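# Push cube out of channel's lipped end, lift it

## Task

Keeping both grippers out of the channel, shove the cube out through the channel end that has the short ledge and the raised lip, then hold it up past that end so the cube's centre sits higher than the channel roof by no less than one cube width.

## Robot and tools

Robot: two xArm6 arms with parallel grippers, named left_arm and right_arm. Each has six revolute joints: waist, shoulder, elbow, forearm roll, wrist pitch, wrist roll. The names are labels only; left_arm is the one on the +y side of the scene. Bases in the scene frame: left_arm at (-0.057, +0.316, +0.091) m, right_arm at (-0.043, -0.160, +0.091) m, both tilted. Mounting plates and the metal frame behind the arms are fixed obstacles; a plate and its half of the frame count as part of that arm for proximity warnings.

Scene frame: origin on the table top midway between the arms, +z up, +x out over the table, +y toward left_arm. Positions are in metres, rotations as quaternions w,x,y,z. Gripper fingers point along the gripper's own +z and close along its y. The reported hand point lies between the pads when closed, about 2 cm short of the fingertips; closing pushes the tips roughly 10 mm further forward. Printed hand positions can be off, more so at long reach.

execute_actions takes "actions", a list holding one item or nothing, plus optional "pictures" (true/false). An empty list only reports the state. A wait is {"steps": N} with N up to 300 control steps (each 1/30 s), counted from the previous result. A move is {"rows": [...], "steps": N} with N from 1 to 15 (default 15) and 1 to 15 rows. Each row drives one control step; if rows run out, the last one repeats. Every row is a single list of 14 numbers covering both arms: left_arm's six joint targets then its gripper opening, then the same seven for right_arm. Joint values are absolute target angles in radians, in the same column order that Joint positions prints, not offsets. Stated ranges per arm: waist -6.283 to 6.283, shoulder -2.059 to 2.094, elbow -3.927 to 0.192, forearm roll -6.283 to 6.283, wrist pitch -1.693 to 3.142, wrist roll -6.283 to 6.283. A target beyond a range end by over 0.010 rad, and further out than the current angle, gets the whole call refused and nothing is sent. True ends may differ by 0.010 rad; targets past the true end are clipped and the result may say "joint sent to its limit" (possibly referring to an earlier action); absence of that line proves nothing. Gripper opening is an absolute value from -1 (closed) to +1 (fully open, 0.084 m pad gap). To move only one arm, repeat the other arm's current values.

Motion limits: targets move at most 3.14 rad/s with about 0.16 s to accelerate, joints of one arm are synchronised to arrive together, each step's target stays within 0.623 rad of the measured angle, and if a step would shift the hand more than 70 mm from where it is measured, all that arm's targets are pulled back. So large moves need several calls. Between calls the arms keep heading to the last row sent until they settle or a step is HELD; after that only a new action makes them continue or push harder.

Result lines: per arm hand position, quaternion and linear/angular velocity; Joint positions and Joint velocities, one block per arm (six joints in rad or rad/s, then pad gap in m or m/s); grip_measured, the measured opening on the command scale. "joint command not followed" means a clearance check altered or blocked joint targets on some steps (the rest still ran). HELD marks steps where the row, or part of it, was not sent. MOTOR HOT warns from 65 °C; at 80 °C an OVER-TEMPERATURE FAULT brakes that arm until it cools. TORQUE FAULT: reaching a joint's load limit (waist and shoulder 45, elbow and forearm roll 27, wrist pitch and wrist roll 18 N m, held weight included) stops the arm, backs that joint off, holds 10 s and drops the rest of the call.

Gripping: command an opening clearly under grip_measured to hold; the lower, the firmer (about 24 N per pad max for objects up to about 6 cm). Fast closes can squeeze too hard and spring open. Echoing grip_measured gives a light hold that may let wide items slip.

zoom_image: "camera" (cam_head_left, cam_head_right, cam_high, cam_low, cam_left_wrist, cam_right_wrist) and "region" [x0, y0, x1, y1] in pixels from the top-left of that camera's last image (all 672x504), at most 504 by 504. It moves nothing.

read_manual: optional "section", default "licences"; returns licence texts only.

finished_scene: "scene", the number of the current scene; ends and grades it irreversibly, and the cube must then still meet the goal. Answering without any tool call ends everything.

Cautions: keep both grippers out of the channel; do not knock anything off the table; avoid drops, slips, slamming and very hard pushing; never let the arms collide or press on each other. Loose objects may occasionally be nudged by an outside disturbance. Smooth, low-effort, quick motion is preferred.

Each tool is called after "Request:" as name([rows], argument=value, ...), one row to a line, values as JSON.

## Session

Request:
execute_actions(actions=[])

Scene clock: 0.00 s of 4350.00 s.
left_arm: end_effector_position=(+0.3344, +0.6974, +0.2468) grip_measured=+1.00 end_effector_quat_wxyz=(+0.263, +0.513, +0.817, -0.028) end_effector_velocity=(+0.000, -0.000, +0.000) end_effector_angular_velocity=(+0.000, -0.001, -0.001) | right_arm: end_effector_position=(-0.1287, -0.6680, +0.2068) grip_measured=+1.00 end_effector_quat_wxyz=(+0.104, +0.919, +0.370, -0.084) end_effector_velocity=(+0.000, +0.000, +0.000) end_effector_angular_velocity=(-0.000, -0.001, -0.001)
Joint positions: left_arm=[ 1.42  -0.618 -0.872 -0.816  1.313 -0.484  0.084] | right_arm=[-2.161 -0.365 -0.691  0.851  0.778 -3.368  0.084]
Joint velocities: left_arm=[ 0.    -0.    -0.001 -0.     0.001  0.001  0.   ] | right_arm=[-0.001 -0.     0.     0.     0.001  0.001 -0.   ]

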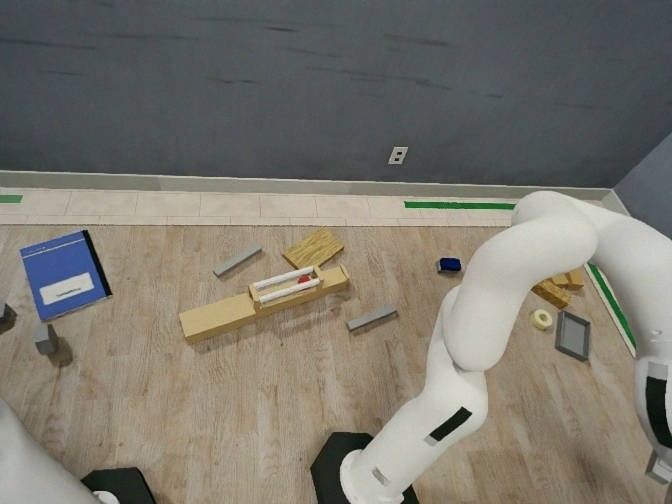

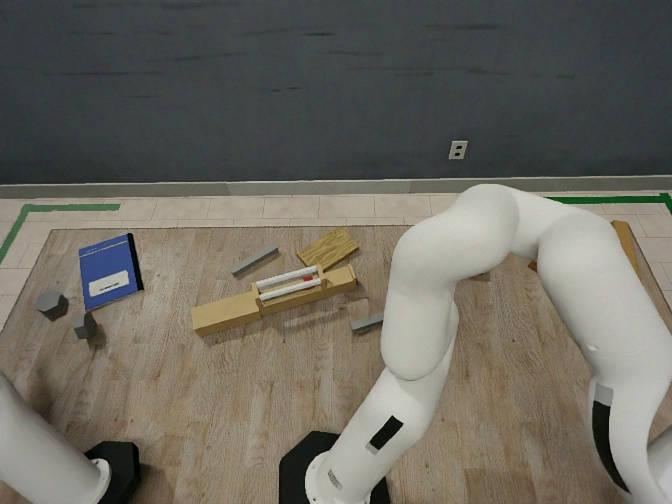

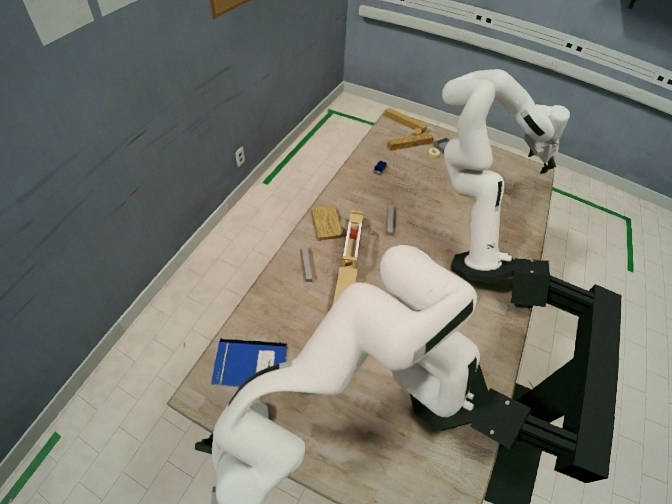

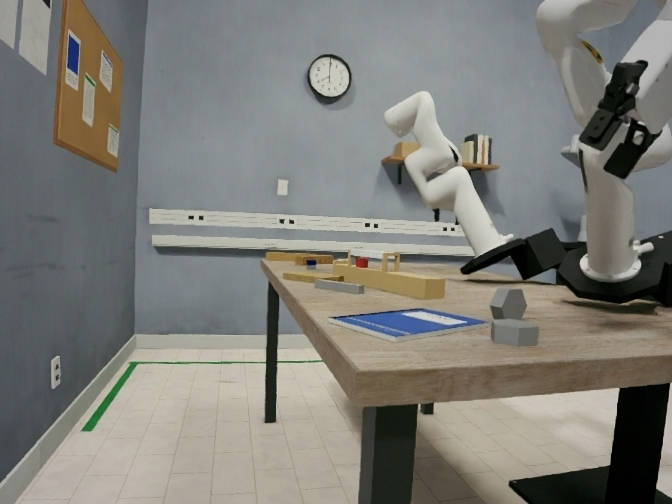

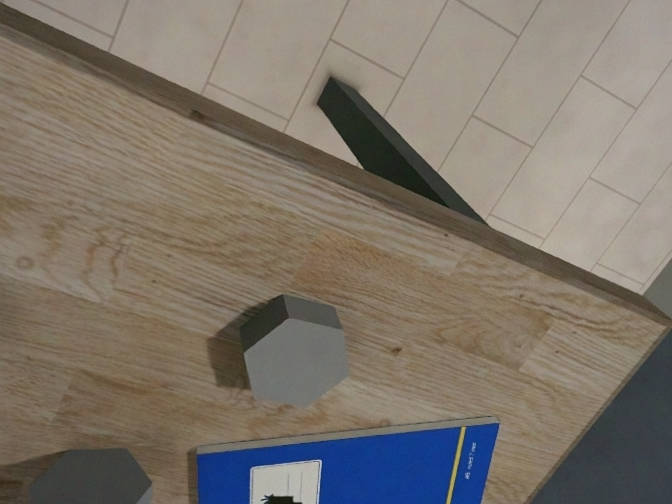

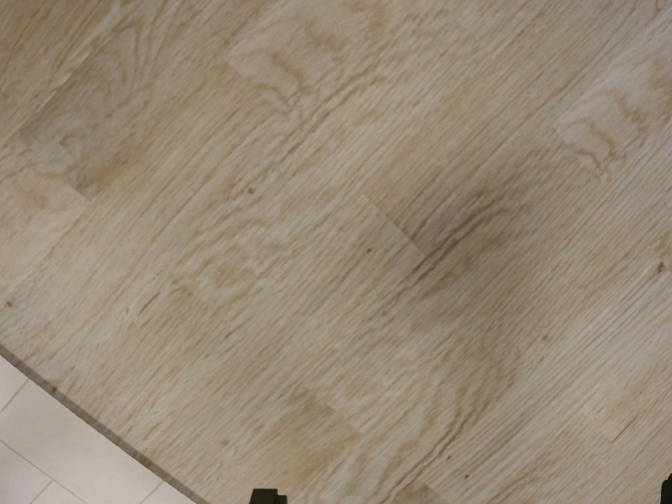

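Request:
zoom_image(camera="cam_head_left", region=[170, 220, 410, 350])

Request:
zoom_image(camera="cam_low", region=[260, 230, 460, 310])

Region (170, 220, 410, 350) of cam_head_left's 672x504 image, scaled by 2.100, with more detail than that image has; it fills the top 273 rows of this view, and the rest is white.

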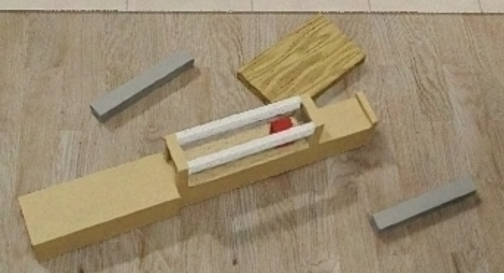

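Region (260, 230, 460, 310) of cam_low's 672x504 image, scaled by 2.520, with more detail than that image has; it fills the top 202 rows of this view, and the rest is white.

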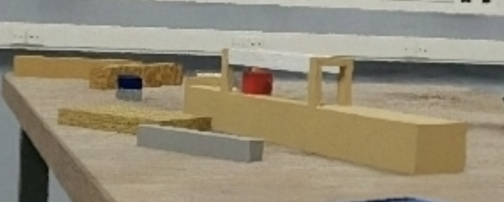

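Request:
execute_actions([
  {"rows":[[-0.825,-0.181,-1.037,0.556,1.335,-0.484,1,-2.161,-0.365,-0.691,0.851,0.778,-3.368,1]]},
], pictures=false)

Request:
execute_actions([
  {"steps":60},
])

Scene clock: 33.17 s of 4350.00 s.
left_arm: end_effector_position=(+0.3544, +0.5571, +0.1370) grip_measured=+1.00 end_effector_quat_wxyz=(+0.112, +0.800, +0.519, -0.280) end_effector_velocity=(+0.079, -0.326, -0.111) end_effector_angular_velocity=(+0.177, +0.289, -3.022) | right_arm: end_effector_position=(-0.1285, -0.6681, +0.2069) grip_measured=+1.00 end_effector_quat_wxyz=(+0.104, +0.919, +0.371, -0.084) end_effector_velocity=(-0.000, -0.000, +0.000) end_effector_angular_velocity=(-0.000, +0.001, +0.000)
Joint positions: left_arm=[ 0.765 -0.301 -0.99  -0.159  1.329 -0.484  0.084] | right_arm=[-2.161 -0.365 -0.691  0.851  0.778 -3.368  0.084]
Joint velocities: left_arm=[-1.895  0.474 -0.184  1.89   0.024 -0.001 -0.   ] | right_arm=[ 0.    -0.001  0.    -0.001 -0.001  0.001 -0.   ]
Steps of this call (steps 1 to 90: nothing new was sent; then 29.67 s passed at rest; steps 91 to 105: all 15 steps of this action). Readings (joint positions):
91: left_arm=[1.420 -0.618 -0.872 -0.816 1.313 -0.484] | right_arm=[-2.161 -0.365 -0.691 0.851 0.778 -3.368]
92: left_arm=[1.417 -0.616 -0.873 -0.812 1.313 -0.484] | right_arm=[-2.161 -0.365 -0.691 0.851 0.778 -3.368]
94: left_arm=[1.368 -0.584 -0.890 -0.761 1.314 -0.484] | right_arm=[-2.161 -0.365 -0.691 0.851 0.778 -3.368]
98: left_arm=[1.167 -0.452 -0.933 -0.560 1.321 -0.484] | right_arm=[-2.161 -0.365 -0.691 0.851 0.778 -3.368]
105: the state above

Scene clock: 35.17 s of 4350.00 s.
left_arm: end_effector_position=(+0.3680, +0.1243, +0.3000) grip_measured=+1.00 end_effector_quat_wxyz=(+0.001, +0.941, -0.337, +0.001) end_effector_velocity=(-0.001, +0.000, -0.000) end_effector_angular_velocity=(+0.002, +0.001, -0.002) | right_arm: end_effector_position=(-0.1285, -0.6681, +0.2069) grip_measured=+1.00 end_effector_quat_wxyz=(+0.104, +0.919, +0.371, -0.084) end_effector_velocity=(-0.000, -0.000, -0.000) end_effector_angular_velocity=(-0.001, -0.001, -0.002)
Joint positions: left_arm=[-0.825 -0.181 -1.037  0.556  1.335 -0.484  0.084] | right_arm=[-2.161 -0.365 -0.691  0.851  0.778 -3.368  0.084]
Joint velocities: left_arm=[-0.001  0.     0.001  0.     0.001  0.001  0.   ] | right_arm=[ 0.     0.001  0.     0.002 -0.001  0.    -0.   ]
Steps of this call (steps 1 to 60: the robot went on to your last target). Readings (joint positions):
1: left_arm=[0.701 -0.286 -0.996 -0.095 1.330 -0.484] | right_arm=[-2.161 -0.365 -0.691 0.851 0.778 -3.368]
2: left_arm=[0.636 -0.273 -1.001 -0.030 1.330 -0.484] | right_arm=[-2.161 -0.365 -0.691 0.851 0.778 -3.368]
4: left_arm=[0.506 -0.251 -1.009 0.097 1.332 -0.484] | right_arm=[-2.161 -0.365 -0.691 0.851 0.778 -3.368]
8: left_arm=[0.280 -0.226 -1.019 0.264 1.333 -0.484] | right_arm=[-2.161 -0.365 -0.691 0.851 0.778 -3.368]
60: the state above
All arms were judged still, so your last target was given up. Only a new action makes them travel on or press farther. Fingers that are still opening or closing keep moving.

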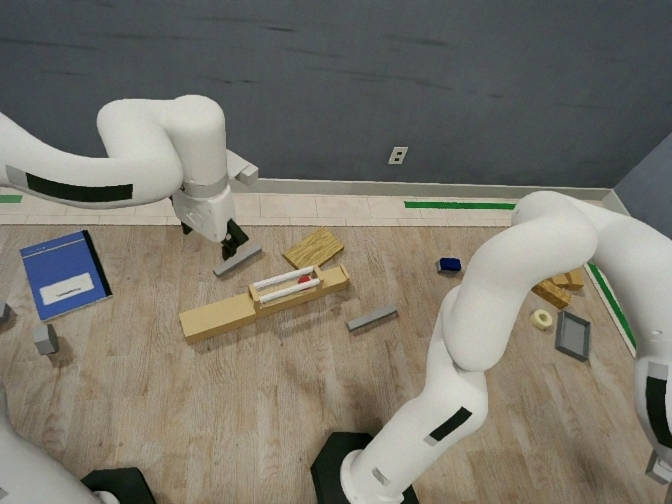

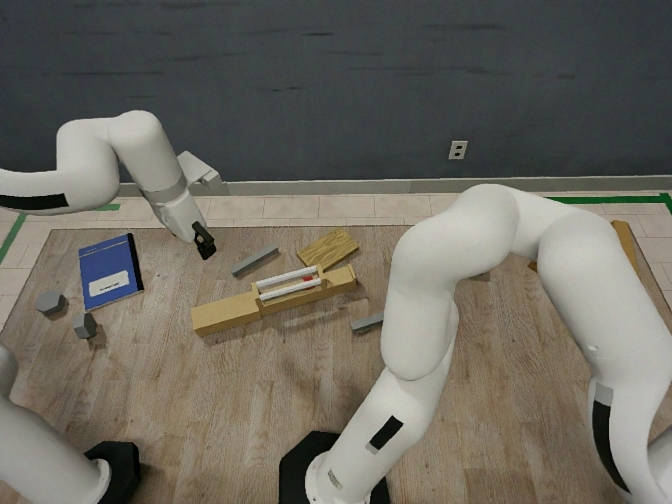

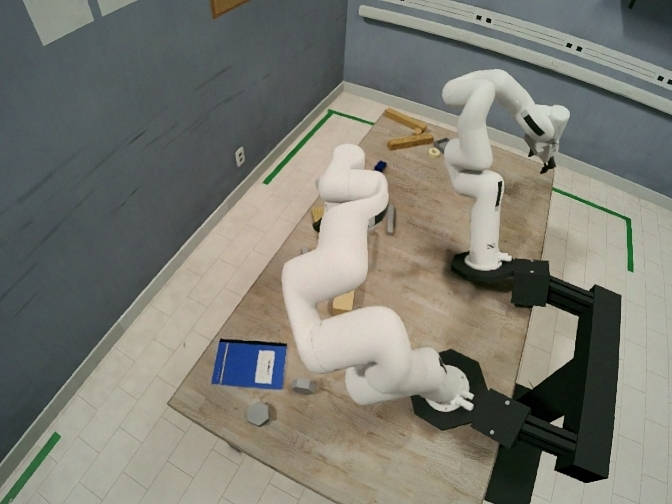

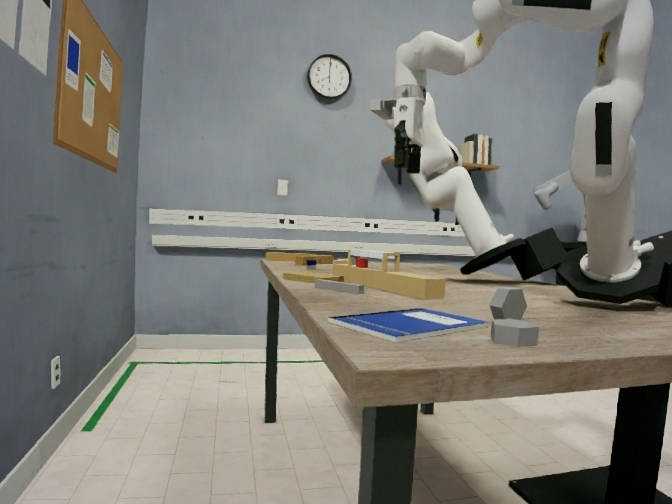

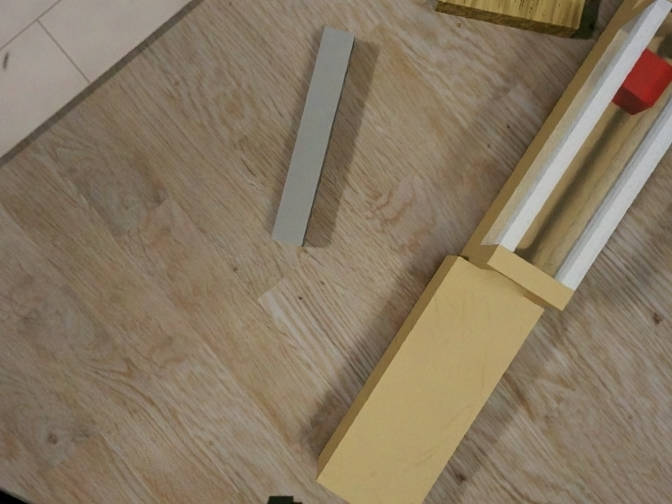

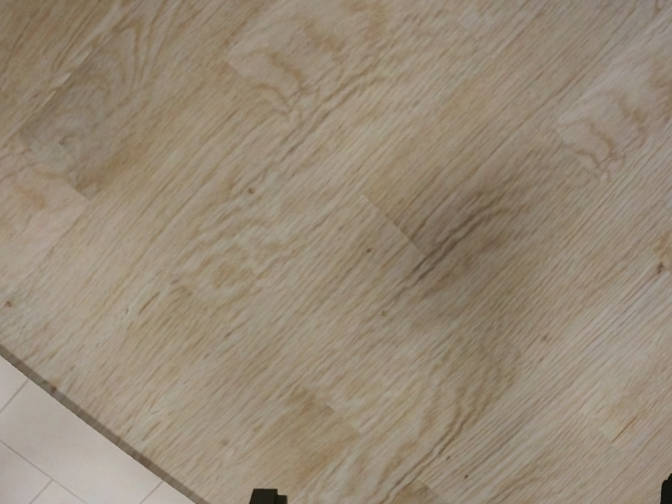

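Request:
execute_actions([
  {"rows":[[-0.347,0.441,-1.224,0.794,0.751,-0.182,1,-2.161,-0.365,-0.691,0.851,0.778,-3.368,1]]},
], pictures=false)

Request:
execute_actions([
  {"steps":30},
])

Scene clock: 54.50 s of 4350.00 s.
left_arm: end_effector_position=(+0.4683, +0.0950, +0.1179) grip_measured=+1.00 end_effector_quat_wxyz=(-0.012, +0.911, -0.412, +0.005) end_effector_velocity=(+0.145, +0.011, -0.485) end_effector_angular_velocity=(-0.032, +0.070, -0.432) | right_arm: end_effector_position=(-0.1285, -0.6681, +0.2069) grip_measured=+1.00 end_effector_quat_wxyz=(+0.104, +0.919, +0.371, -0.084) end_effector_velocity=(+0.000, -0.000, +0.000) end_effector_angular_velocity=(-0.001, +0.001, +0.001)
Joint positions: left_arm=[-0.49   0.256 -1.168  0.723  0.926 -0.273  0.084] | right_arm=[-2.161 -0.365 -0.691  0.851  0.778 -3.368  0.084]
Joint velocities: left_arm=[ 0.77   0.999 -0.301  0.382 -0.935  0.483  0.   ] | right_arm=[ 0.    -0.001 -0.    -0.    -0.001 -0.001 -0.   ]
Steps of this call (steps 1 to 90: nothing new was sent; then 15.83 s passed at rest; steps 91 to 105: all 15 steps of this action). Readings (joint positions):
91: left_arm=[-0.825 -0.181 -1.037 0.556 1.335 -0.484] | right_arm=[-2.161 -0.365 -0.691 0.851 0.778 -3.368]
92: left_arm=[-0.823 -0.178 -1.038 0.557 1.331 -0.482] | right_arm=[-2.161 -0.365 -0.691 0.851 0.778 -3.368]
94: left_arm=[-0.787 -0.134 -1.057 0.576 1.282 -0.457] | right_arm=[-2.161 -0.365 -0.691 0.851 0.778 -3.368]
98: left_arm=[-0.673 0.017 -1.097 0.632 1.148 -0.387] | right_arm=[-2.161 -0.365 -0.691 0.851 0.778 -3.368]
105: the state above

Scene clock: 55.50 s of 4350.00 s.
left_arm: end_effector_position=(+0.4864, +0.1020, +0.0252) grip_measured=+1.00 end_effector_quat_wxyz=(+0.000, +0.893, -0.450, +0.000) end_effector_velocity=(+0.000, -0.000, -0.000) end_effector_angular_velocity=(-0.000, +0.000, +0.001) | right_arm: end_effector_position=(-0.1285, -0.6681, +0.2069) grip_measured=+1.00 end_effector_quat_wxyz=(+0.104, +0.919, +0.371, -0.084) end_effector_velocity=(-0.001, +0.000, -0.001) end_effector_angular_velocity=(+0.001, -0.000, -0.002)
Joint positions: left_arm=[-0.347  0.441 -1.224  0.794  0.751 -0.182  0.084] | right_arm=[-2.161 -0.365 -0.691  0.851  0.778 -3.368  0.084]
Joint velocities: left_arm=[ 0.     0.001 -0.     0.    -0.    -0.001 -0.   ] | right_arm=[-0.001  0.002  0.     0.    -0.    -0.    -0.   ]
Steps of this call (steps 1 to 30: the robot went on to your last target). Readings (joint positions):
1: left_arm=[-0.464 0.289 -1.178 0.735 0.895 -0.256] | right_arm=[-2.161 -0.365 -0.691 0.851 0.778 -3.368]
2: left_arm=[-0.439 0.322 -1.188 0.748 0.864 -0.240] | right_arm=[-2.161 -0.365 -0.691 0.851 0.778 -3.368]
4: left_arm=[-0.389 0.387 -1.207 0.773 0.803 -0.209] | right_arm=[-2.161 -0.365 -0.691 0.851 0.778 -3.368]
8: left_arm=[-0.347 0.442 -1.219 0.793 0.756 -0.184] | right_arm=[-2.161 -0.365 -0.691 0.851 0.778 -3.368]
30: the state above
All arms were judged still, so your last target was given up. Only a new action makes them travel on or press farther. Fingers that are still opening or closing keep moving.

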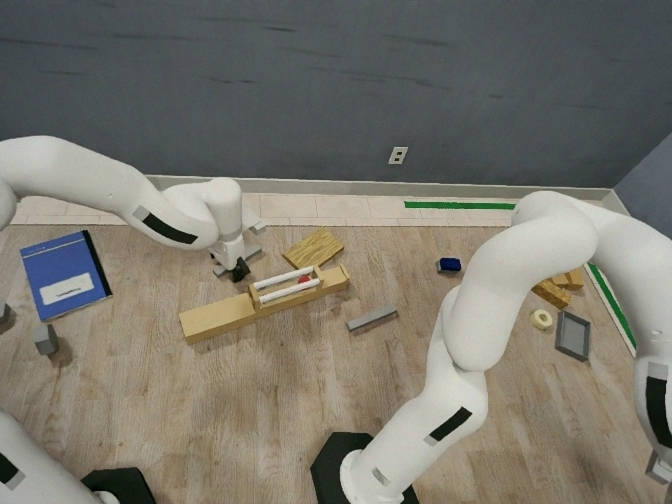

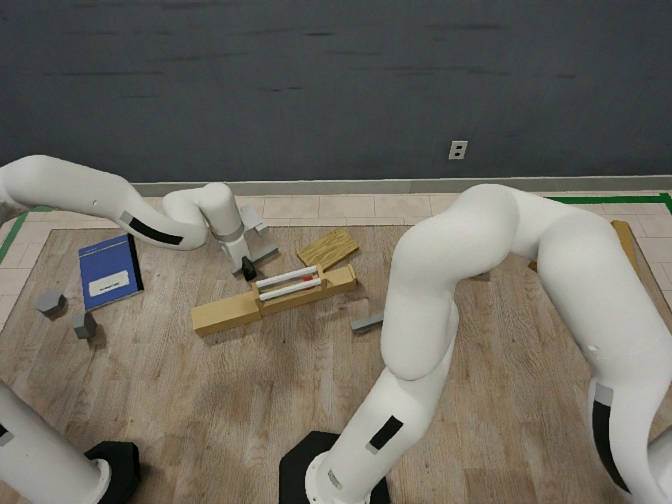

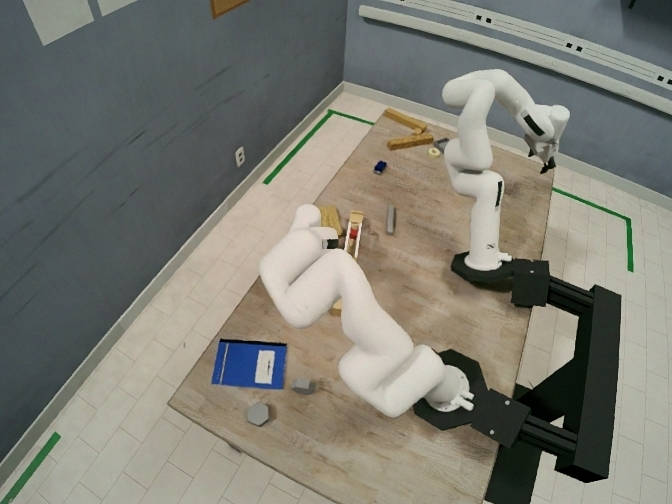

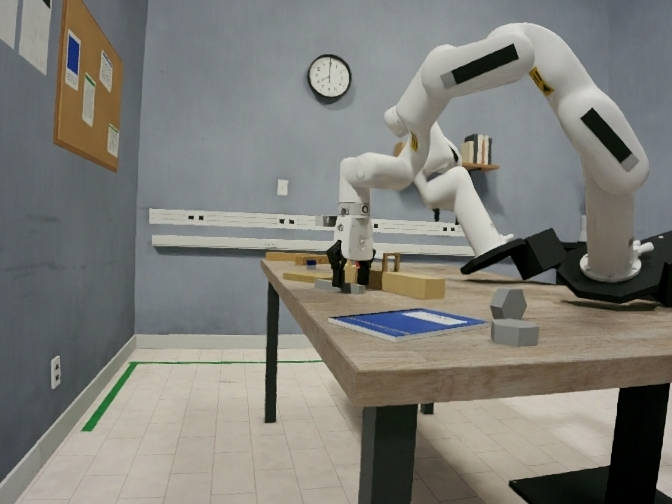

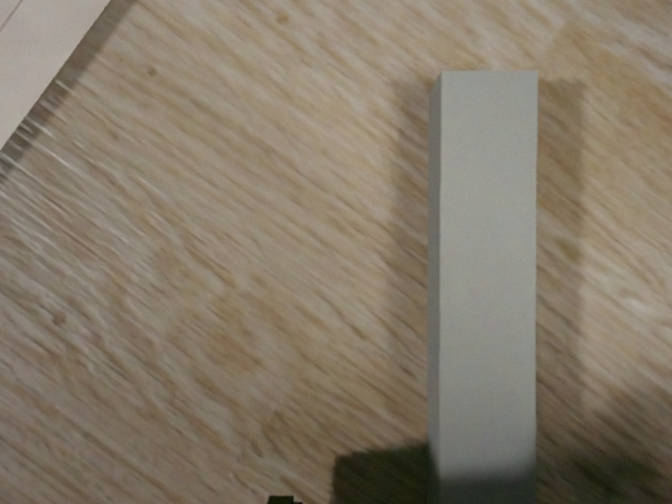

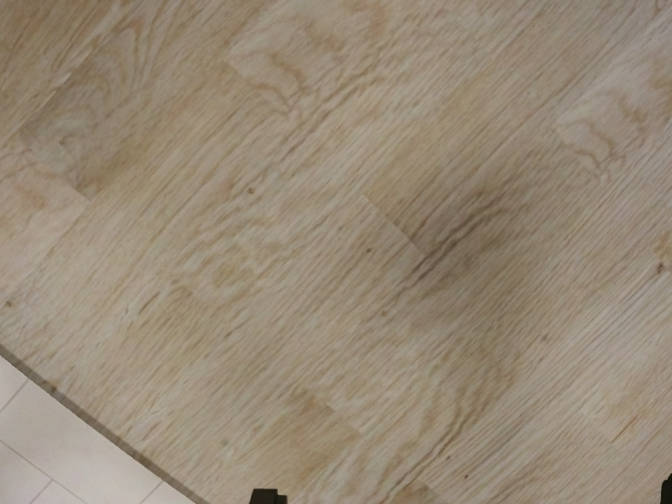

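Request:
execute_actions([
  {"rows":[[-0.347,0.441,-1.224,0.794,0.751,-0.182,-1,-2.161,-0.365,-0.691,0.851,0.778,-3.368,1]]},
], pictures=false)

Request:
execute_actions([
  {"steps":15},
], pictures=false)

Request:
execute_actions([
  {"rows":[[-0.673,0.017,-1.097,0.632,1.148,-0.1,-1,-2.161,-0.365,-0.691,0.851,0.778,-3.368,1]]},
], pictures=false)

Scene clock: 60.83 s of 4350.00 s.
left_arm: end_effector_position=(+0.4865, +0.1020, +0.0252) grip_measured=-0.56 end_effector_quat_wxyz=(+0.000, +0.893, -0.450, +0.000) end_effector_velocity=(-0.000, -0.000, -0.000) end_effector_angular_velocity=(-0.000, +0.001, -0.001) | right_arm: end_effector_position=(-0.1285, -0.6681, +0.2069) grip_measured=+1.00 end_effector_quat_wxyz=(+0.104, +0.919, +0.371, -0.084) end_effector_velocity=(-0.000, +0.000, -0.000) end_effector_angular_velocity=(+0.002, +0.000, +0.001)
Joint positions: left_arm=[-0.347  0.441 -1.224  0.794  0.751 -0.182  0.02 ] | right_arm=[-2.161 -0.365 -0.691  0.851  0.778 -3.368  0.084]
Joint velocities: left_arm=[ 0.     0.     0.001 -0.    -0.001  0.     0.   ] | right_arm=[ 0.     0.001  0.    -0.001  0.    -0.     0.   ]
Steps of this call (steps 1 to 90: nothing new was sent; then 1.83 s passed at rest; steps 91 to 105: all 15 steps of this action). Readings (joint positions):
91: left_arm=[-0.347 0.441 -1.224 0.794 0.751 -0.182] | right_arm=[-2.161 -0.365 -0.691 0.851 0.778 -3.368]
92: left_arm=[-0.347 0.441 -1.224 0.794 0.751 -0.182] | right_arm=[-2.161 -0.365 -0.691 0.851 0.778 -3.368]
94: left_arm=[-0.347 0.441 -1.224 0.794 0.751 -0.182] | right_arm=[-2.161 -0.365 -0.691 0.851 0.778 -3.368]
98: left_arm=[-0.347 0.441 -1.224 0.794 0.751 -0.182] | right_arm=[-2.161 -0.365 -0.691 0.851 0.778 -3.368]
105: the state above

Scene clock: 61.33 s of 4350.00 s.
left_arm: end_effector_position=(+0.4865, +0.1020, +0.0252) grip_measured=-0.56 end_effector_quat_wxyz=(+0.000, +0.893, -0.450, +0.000) end_effector_velocity=(-0.000, -0.000, -0.000) end_effector_angular_velocity=(-0.000, +0.001, -0.000) | right_arm: end_effector_position=(-0.1285, -0.6681, +0.2069) grip_measured=+1.00 end_effector_quat_wxyz=(+0.104, +0.919, +0.371, -0.084) end_effector_velocity=(+0.000, -0.000, -0.000) end_effector_angular_velocity=(+0.000, -0.001, +0.001)
Joint positions: left_arm=[-0.347  0.441 -1.224  0.794  0.751 -0.182  0.02 ] | right_arm=[-2.161 -0.365 -0.691  0.851  0.778 -3.368  0.084]
Joint velocities: left_arm=[-0.     0.     0.001 -0.    -0.    -0.001 -0.   ] | right_arm=[ 0.001  0.     0.     0.001  0.    -0.001  0.   ]
Steps of this call (steps 1 to 15: the robot went on to your last target). Readings (joint positions):
1: left_arm=[-0.347 0.441 -1.224 0.794 0.751 -0.182] | right_arm=[-2.161 -0.365 -0.691 0.851 0.778 -3.368]
2: left_arm=[-0.347 0.441 -1.224 0.794 0.751 -0.182] | right_arm=[-2.161 -0.365 -0.691 0.851 0.778 -3.368]
4: left_arm=[-0.347 0.441 -1.224 0.794 0.751 -0.182] | right_arm=[-2.161 -0.365 -0.691 0.851 0.778 -3.368]
8: left_arm=[-0.347 0.441 -1.224 0.794 0.751 -0.182] | right_arm=[-2.161 -0.365 -0.691 0.851 0.778 -3.368]
15: the state above
All arms were judged still, so your last target was given up. Only a new action makes them travel on or press farther. Fingers that are still opening or closing keep moving.

Scene clock: 61.83 s of 4350.00 s.
left_arm: end_effector_position=(+0.4274, +0.0998, +0.2222) grip_measured=-0.56 end_effector_quat_wxyz=(-0.010, +0.869, -0.494, +0.011) end_effector_velocity=(-0.070, +0.015, +0.235) end_effector_angular_velocity=(-0.135, -0.073, -0.090) | right_arm: end_effector_position=(-0.1285, -0.6681, +0.2069) grip_measured=+1.00 end_effector_quat_wxyz=(+0.104, +0.919, +0.371, -0.084) end_effector_velocity=(-0.000, +0.000, -0.000) end_effector_angular_velocity=(+0.000, -0.000, -0.000)
Joint positions: left_arm=[-0.662  0.03  -1.105  0.639  1.129 -0.104  0.02 ] | right_arm=[-2.161 -0.365 -0.691  0.851  0.778 -3.368  0.084]
Joint velocities: left_arm=[-0.357 -0.492  0.073 -0.16   0.368  0.079 -0.   ] | right_arm=[-0.     0.001  0.     0.    -0.    -0.001  0.   ]
Steps of this call (steps 1 to 15: all 15 steps of this action). Readings (joint positions):
1: left_arm=[-0.347 0.441 -1.224 0.794 0.751 -0.182] | right_arm=[-2.161 -0.365 -0.691 0.851 0.778 -3.368]
2: left_arm=[-0.349 0.438 -1.223 0.792 0.755 -0.181] | right_arm=[-2.161 -0.365 -0.691 0.851 0.778 -3.368]
4: left_arm=[-0.382 0.397 -1.202 0.774 0.805 -0.171] | right_arm=[-2.161 -0.365 -0.691 0.851 0.778 -3.368]
8: left_arm=[-0.491 0.253 -1.169 0.722 0.927 -0.146] | right_arm=[-2.161 -0.365 -0.691 0.851 0.778 -3.368]
15: the state above

Request:
execute_actions([
  {"rows":[[-0.4675,-0.0295,-0.5963,0.8923,0.7046,-0.121,-1,-2.161,-0.365,-0.691,0.851,0.778,-3.368,1]]},
], pictures=false)

Request:
execute_actions([
  {"steps":20},
])

Request:
zoom_image(camera="cam_low", region=[280, 220, 480, 310])

Scene clock: 70.40 s of 4350.00 s.
left_arm: end_effector_position=(+0.3272, +0.1553, +0.0798) grip_measured=-0.55 end_effector_quat_wxyz=(-0.003, +0.813, -0.582, -0.001) end_effector_velocity=(-0.198, +0.061, -0.133) end_effector_angular_velocity=(+0.067, +0.249, -0.292) | right_arm: end_effector_position=(-0.1285, -0.6681, +0.2069) grip_measured=+1.00 end_effector_quat_wxyz=(+0.104, +0.919, +0.371, -0.084) end_effector_velocity=(-0.001, +0.000, -0.000) end_effector_angular_velocity=(+0.001, +0.002, +0.001)
Joint positions: left_arm=[-0.472 -0.028 -0.607  0.885  0.719 -0.121  0.02 ] | right_arm=[-2.161 -0.365 -0.691  0.851  0.778 -3.368  0.084]
Joint velocities: left_arm=[ 0.123  0.039  0.467  0.147 -0.26   0.031  0.006] | right_arm=[-0.     0.001 -0.    -0.002 -0.001 -0.001  0.   ]
Steps of this call (steps 1 to 30: the robot went on to your last target; steps 31 to 90: nothing new was sent; then 5.07 s passed at rest; steps 91 to 105: all 15 steps of this action). Readings (joint positions):
91: left_arm=[-0.673 0.017 -1.097 0.632 1.148 -0.100] | right_arm=[-2.161 -0.365 -0.691 0.851 0.778 -3.368]
92: left_arm=[-0.672 0.016 -1.094 0.634 1.144 -0.100] | right_arm=[-2.161 -0.365 -0.691 0.851 0.778 -3.368]
94: left_arm=[-0.653 0.009 -1.049 0.661 1.096 -0.102] | right_arm=[-2.161 -0.365 -0.691 0.851 0.778 -3.368]
98: left_arm=[-0.577 -0.004 -0.863 0.753 0.943 -0.110] | right_arm=[-2.161 -0.365 -0.691 0.851 0.778 -3.368]
105: the state above

Scene clock: 71.07 s of 4350.00 s.
left_arm: end_effector_position=(+0.3241, +0.1552, +0.0777) grip_measured=-0.56 end_effector_quat_wxyz=(+0.000, +0.811, -0.585, +0.000) end_effector_velocity=(-0.001, +0.000, -0.000) end_effector_angular_velocity=(-0.000, +0.001, -0.000) | right_arm: end_effector_position=(-0.1285, -0.6681, +0.2069) grip_measured=+1.00 end_effector_quat_wxyz=(+0.104, +0.919, +0.371, -0.084) end_effector_velocity=(+0.000, +0.000, -0.001) end_effector_angular_velocity=(+0.001, -0.002, -0.001)
Joint positions: left_arm=[-0.468 -0.029 -0.596  0.892  0.705 -0.121  0.02 ] | right_arm=[-2.161 -0.365 -0.691  0.851  0.778 -3.368  0.084]
Joint velocities: left_arm=[ 0.001  0.     0.002  0.    -0.001  0.    -0.   ] | right_arm=[0.001 0.001 0.    0.001 0.    0.    0.   ]
Steps of this call (steps 1 to 20: the robot went on to your last target). Readings (joint positions):
1: left_arm=[-0.469 -0.027 -0.597 0.889 0.712 -0.120] | right_arm=[-2.161 -0.365 -0.691 0.851 0.778 -3.368]
2: left_arm=[-0.469 -0.028 -0.595 0.890 0.709 -0.120] | right_arm=[-2.161 -0.365 -0.691 0.851 0.778 -3.368]
4: left_arm=[-0.469 -0.029 -0.597 0.891 0.706 -0.120] | right_arm=[-2.161 -0.365 -0.691 0.851 0.778 -3.368]
8: left_arm=[-0.468 -0.030 -0.598 0.892 0.705 -0.121] | right_arm=[-2.161 -0.365 -0.691 0.851 0.778 -3.368]
20: the state above

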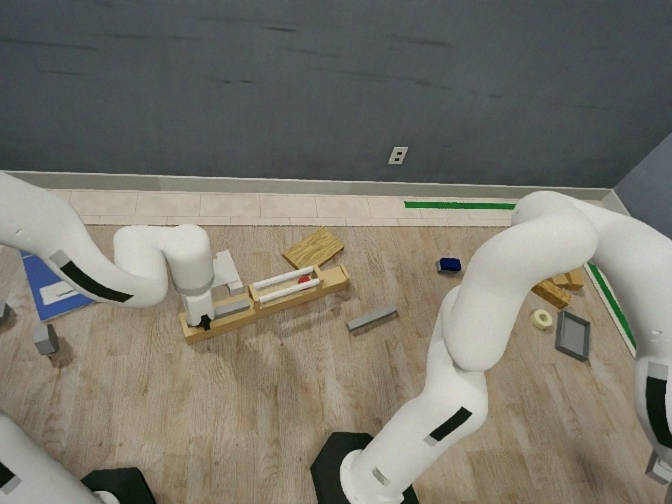

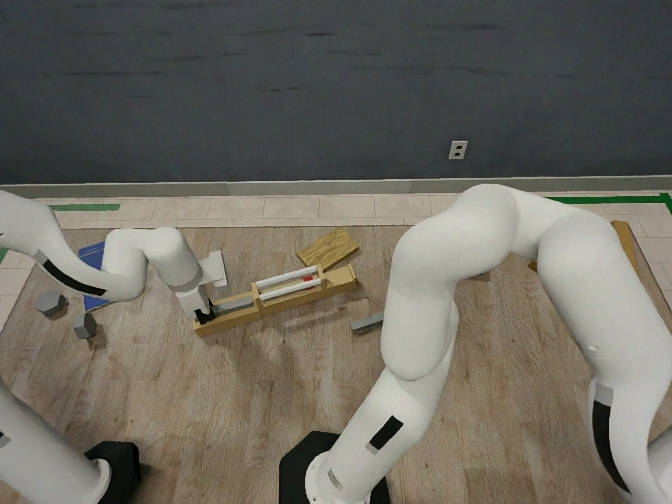

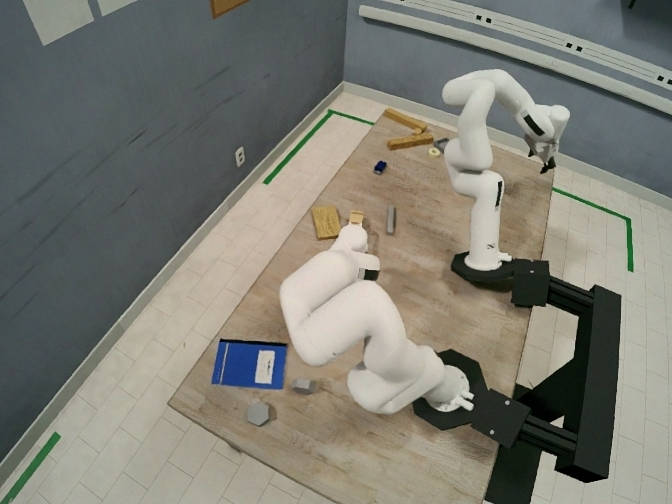

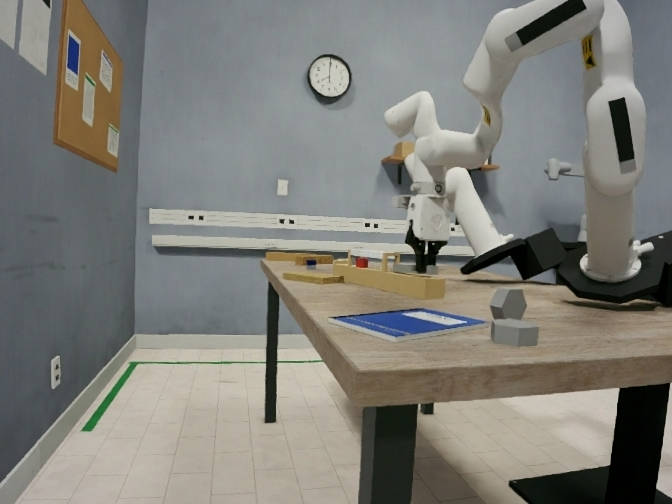

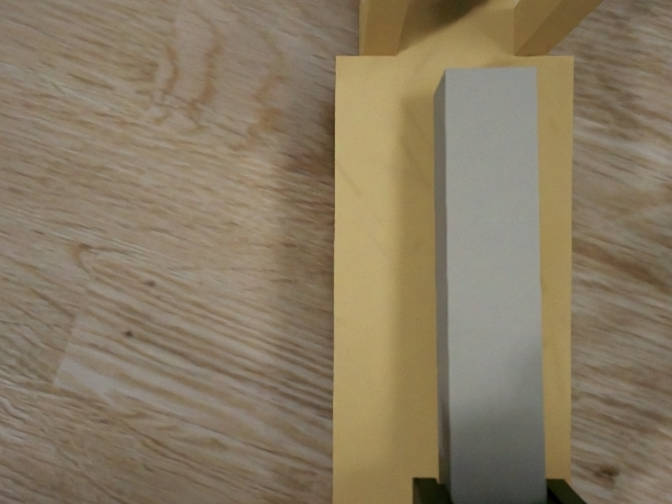

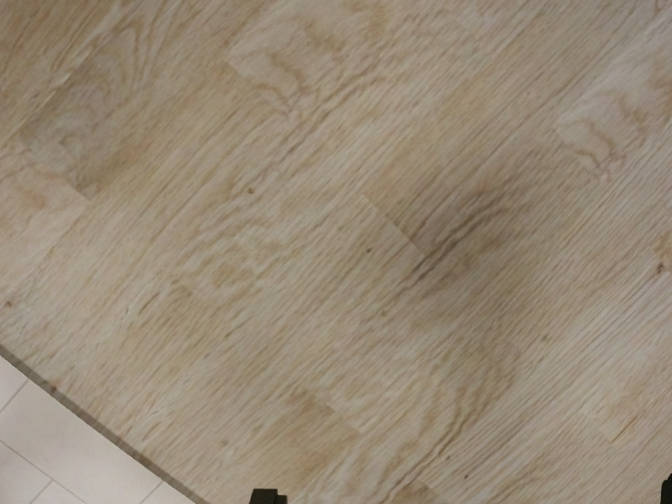

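Region (280, 220, 480, 310) of cam_low's 672x504 image, scaled by 2.520, with more detail than that image has; it fills the top 227 rows of this view, and the rest is white.

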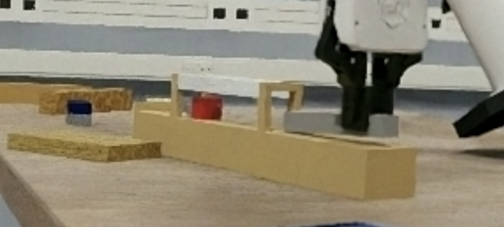

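Request:
execute_actions([
  {"rows":[[-0.499,0.047,-0.680,0.874,0.724,-0.131,-1,-2.161,-0.365,-0.691,0.851,0.778,-3.368,1]]},
])

Scene clock: 85.00 s of 4350.00 s.
left_arm: end_effector_position=(+0.3351, +0.1327, +0.0782) grip_measured=-0.56 end_effector_quat_wxyz=(-0.000, +0.812, -0.584, +0.000) end_effector_velocity=(+0.001, -0.001, +0.000) end_effector_angular_velocity=(-0.002, -0.001, +0.001) | right_arm: end_effector_position=(-0.1285, -0.6681, +0.2069) grip_measured=+1.00 end_effector_quat_wxyz=(+0.104, +0.919, +0.371, -0.084) end_effector_velocity=(+0.000, +0.000, -0.000) end_effector_angular_velocity=(+0.000, -0.001, -0.000)
Joint positions: left_arm=[-0.499  0.047 -0.68   0.874  0.724 -0.131  0.02 ] | right_arm=[-2.161 -0.365 -0.691  0.851  0.778 -3.368  0.084]
Joint velocities: left_arm=[-0.001  0.001 -0.003 -0.    -0.001 -0.001  0.   ] | right_arm=[-0.     0.     0.     0.001  0.001 -0.001 -0.   ]
Steps of this call (steps 1 to 15: the robot went on to your last target; steps 16 to 90: nothing new was sent; then 10.43 s passed at rest; steps 91 to 105: all 15 steps of this action). Readings (joint positions):
91: left_arm=[-0.468 -0.029 -0.596 0.892 0.705 -0.121] | right_arm=[-2.161 -0.365 -0.691 0.851 0.778 -3.368]
92: left_arm=[-0.469 -0.027 -0.600 0.891 0.706 -0.122] | right_arm=[-2.161 -0.365 -0.691 0.851 0.778 -3.368]
94: left_arm=[-0.484 0.011 -0.640 0.882 0.716 -0.127] | right_arm=[-2.161 -0.365 -0.691 0.851 0.778 -3.368]
98: left_arm=[-0.499 0.047 -0.680 0.874 0.723 -0.131] | right_arm=[-2.161 -0.365 -0.691 0.851 0.778 -3.368]
105: the state above

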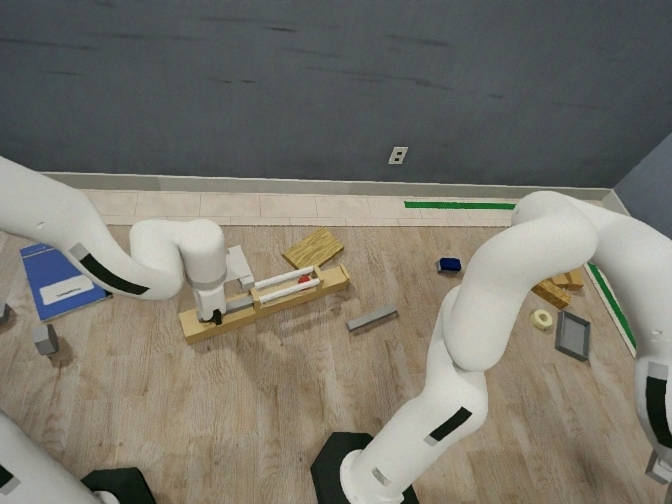

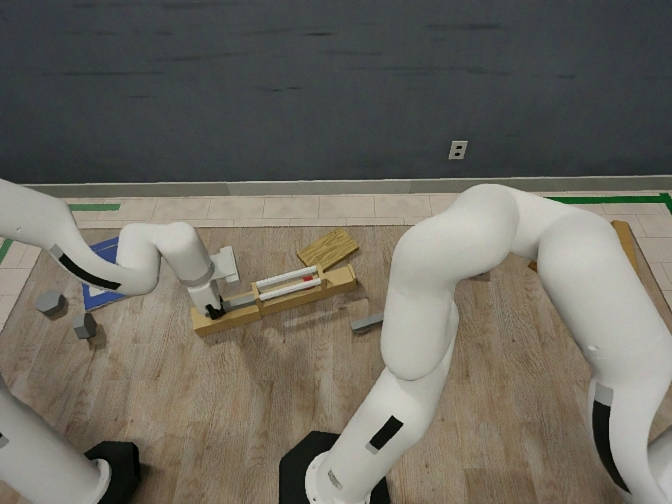

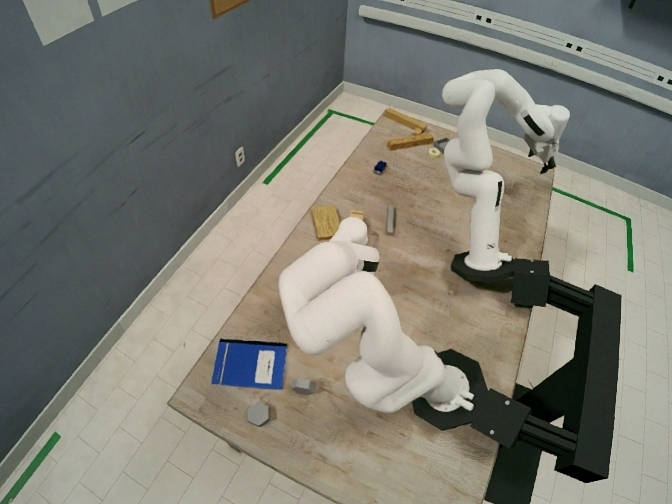

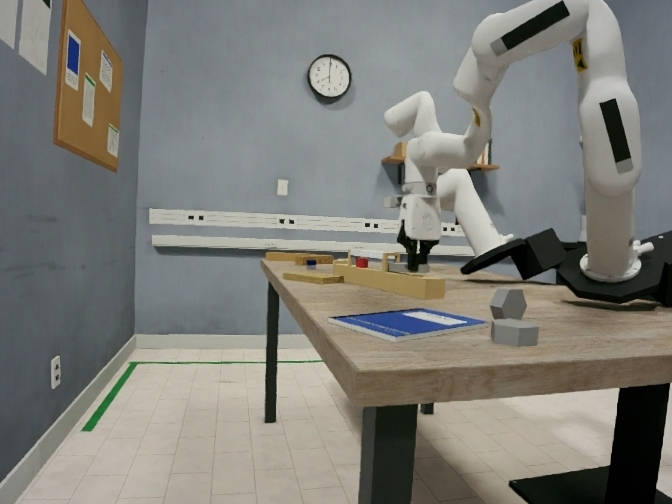

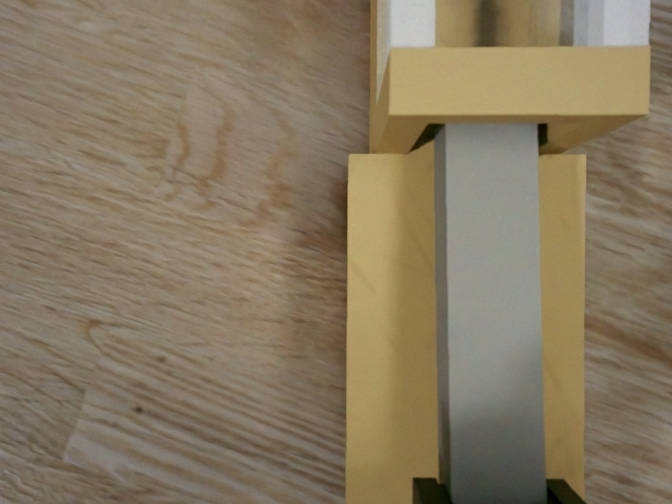

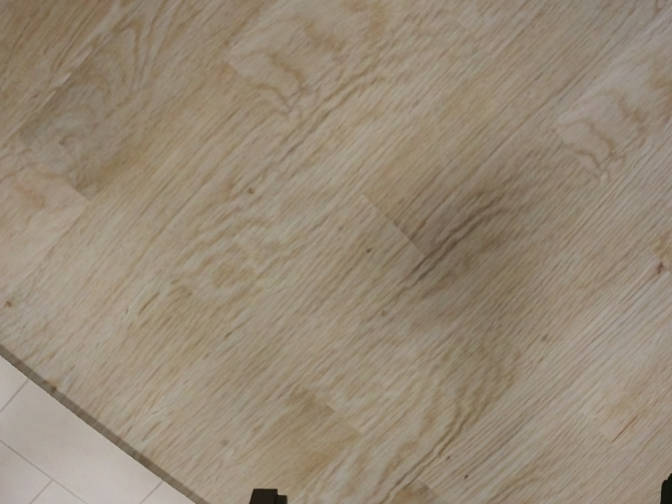

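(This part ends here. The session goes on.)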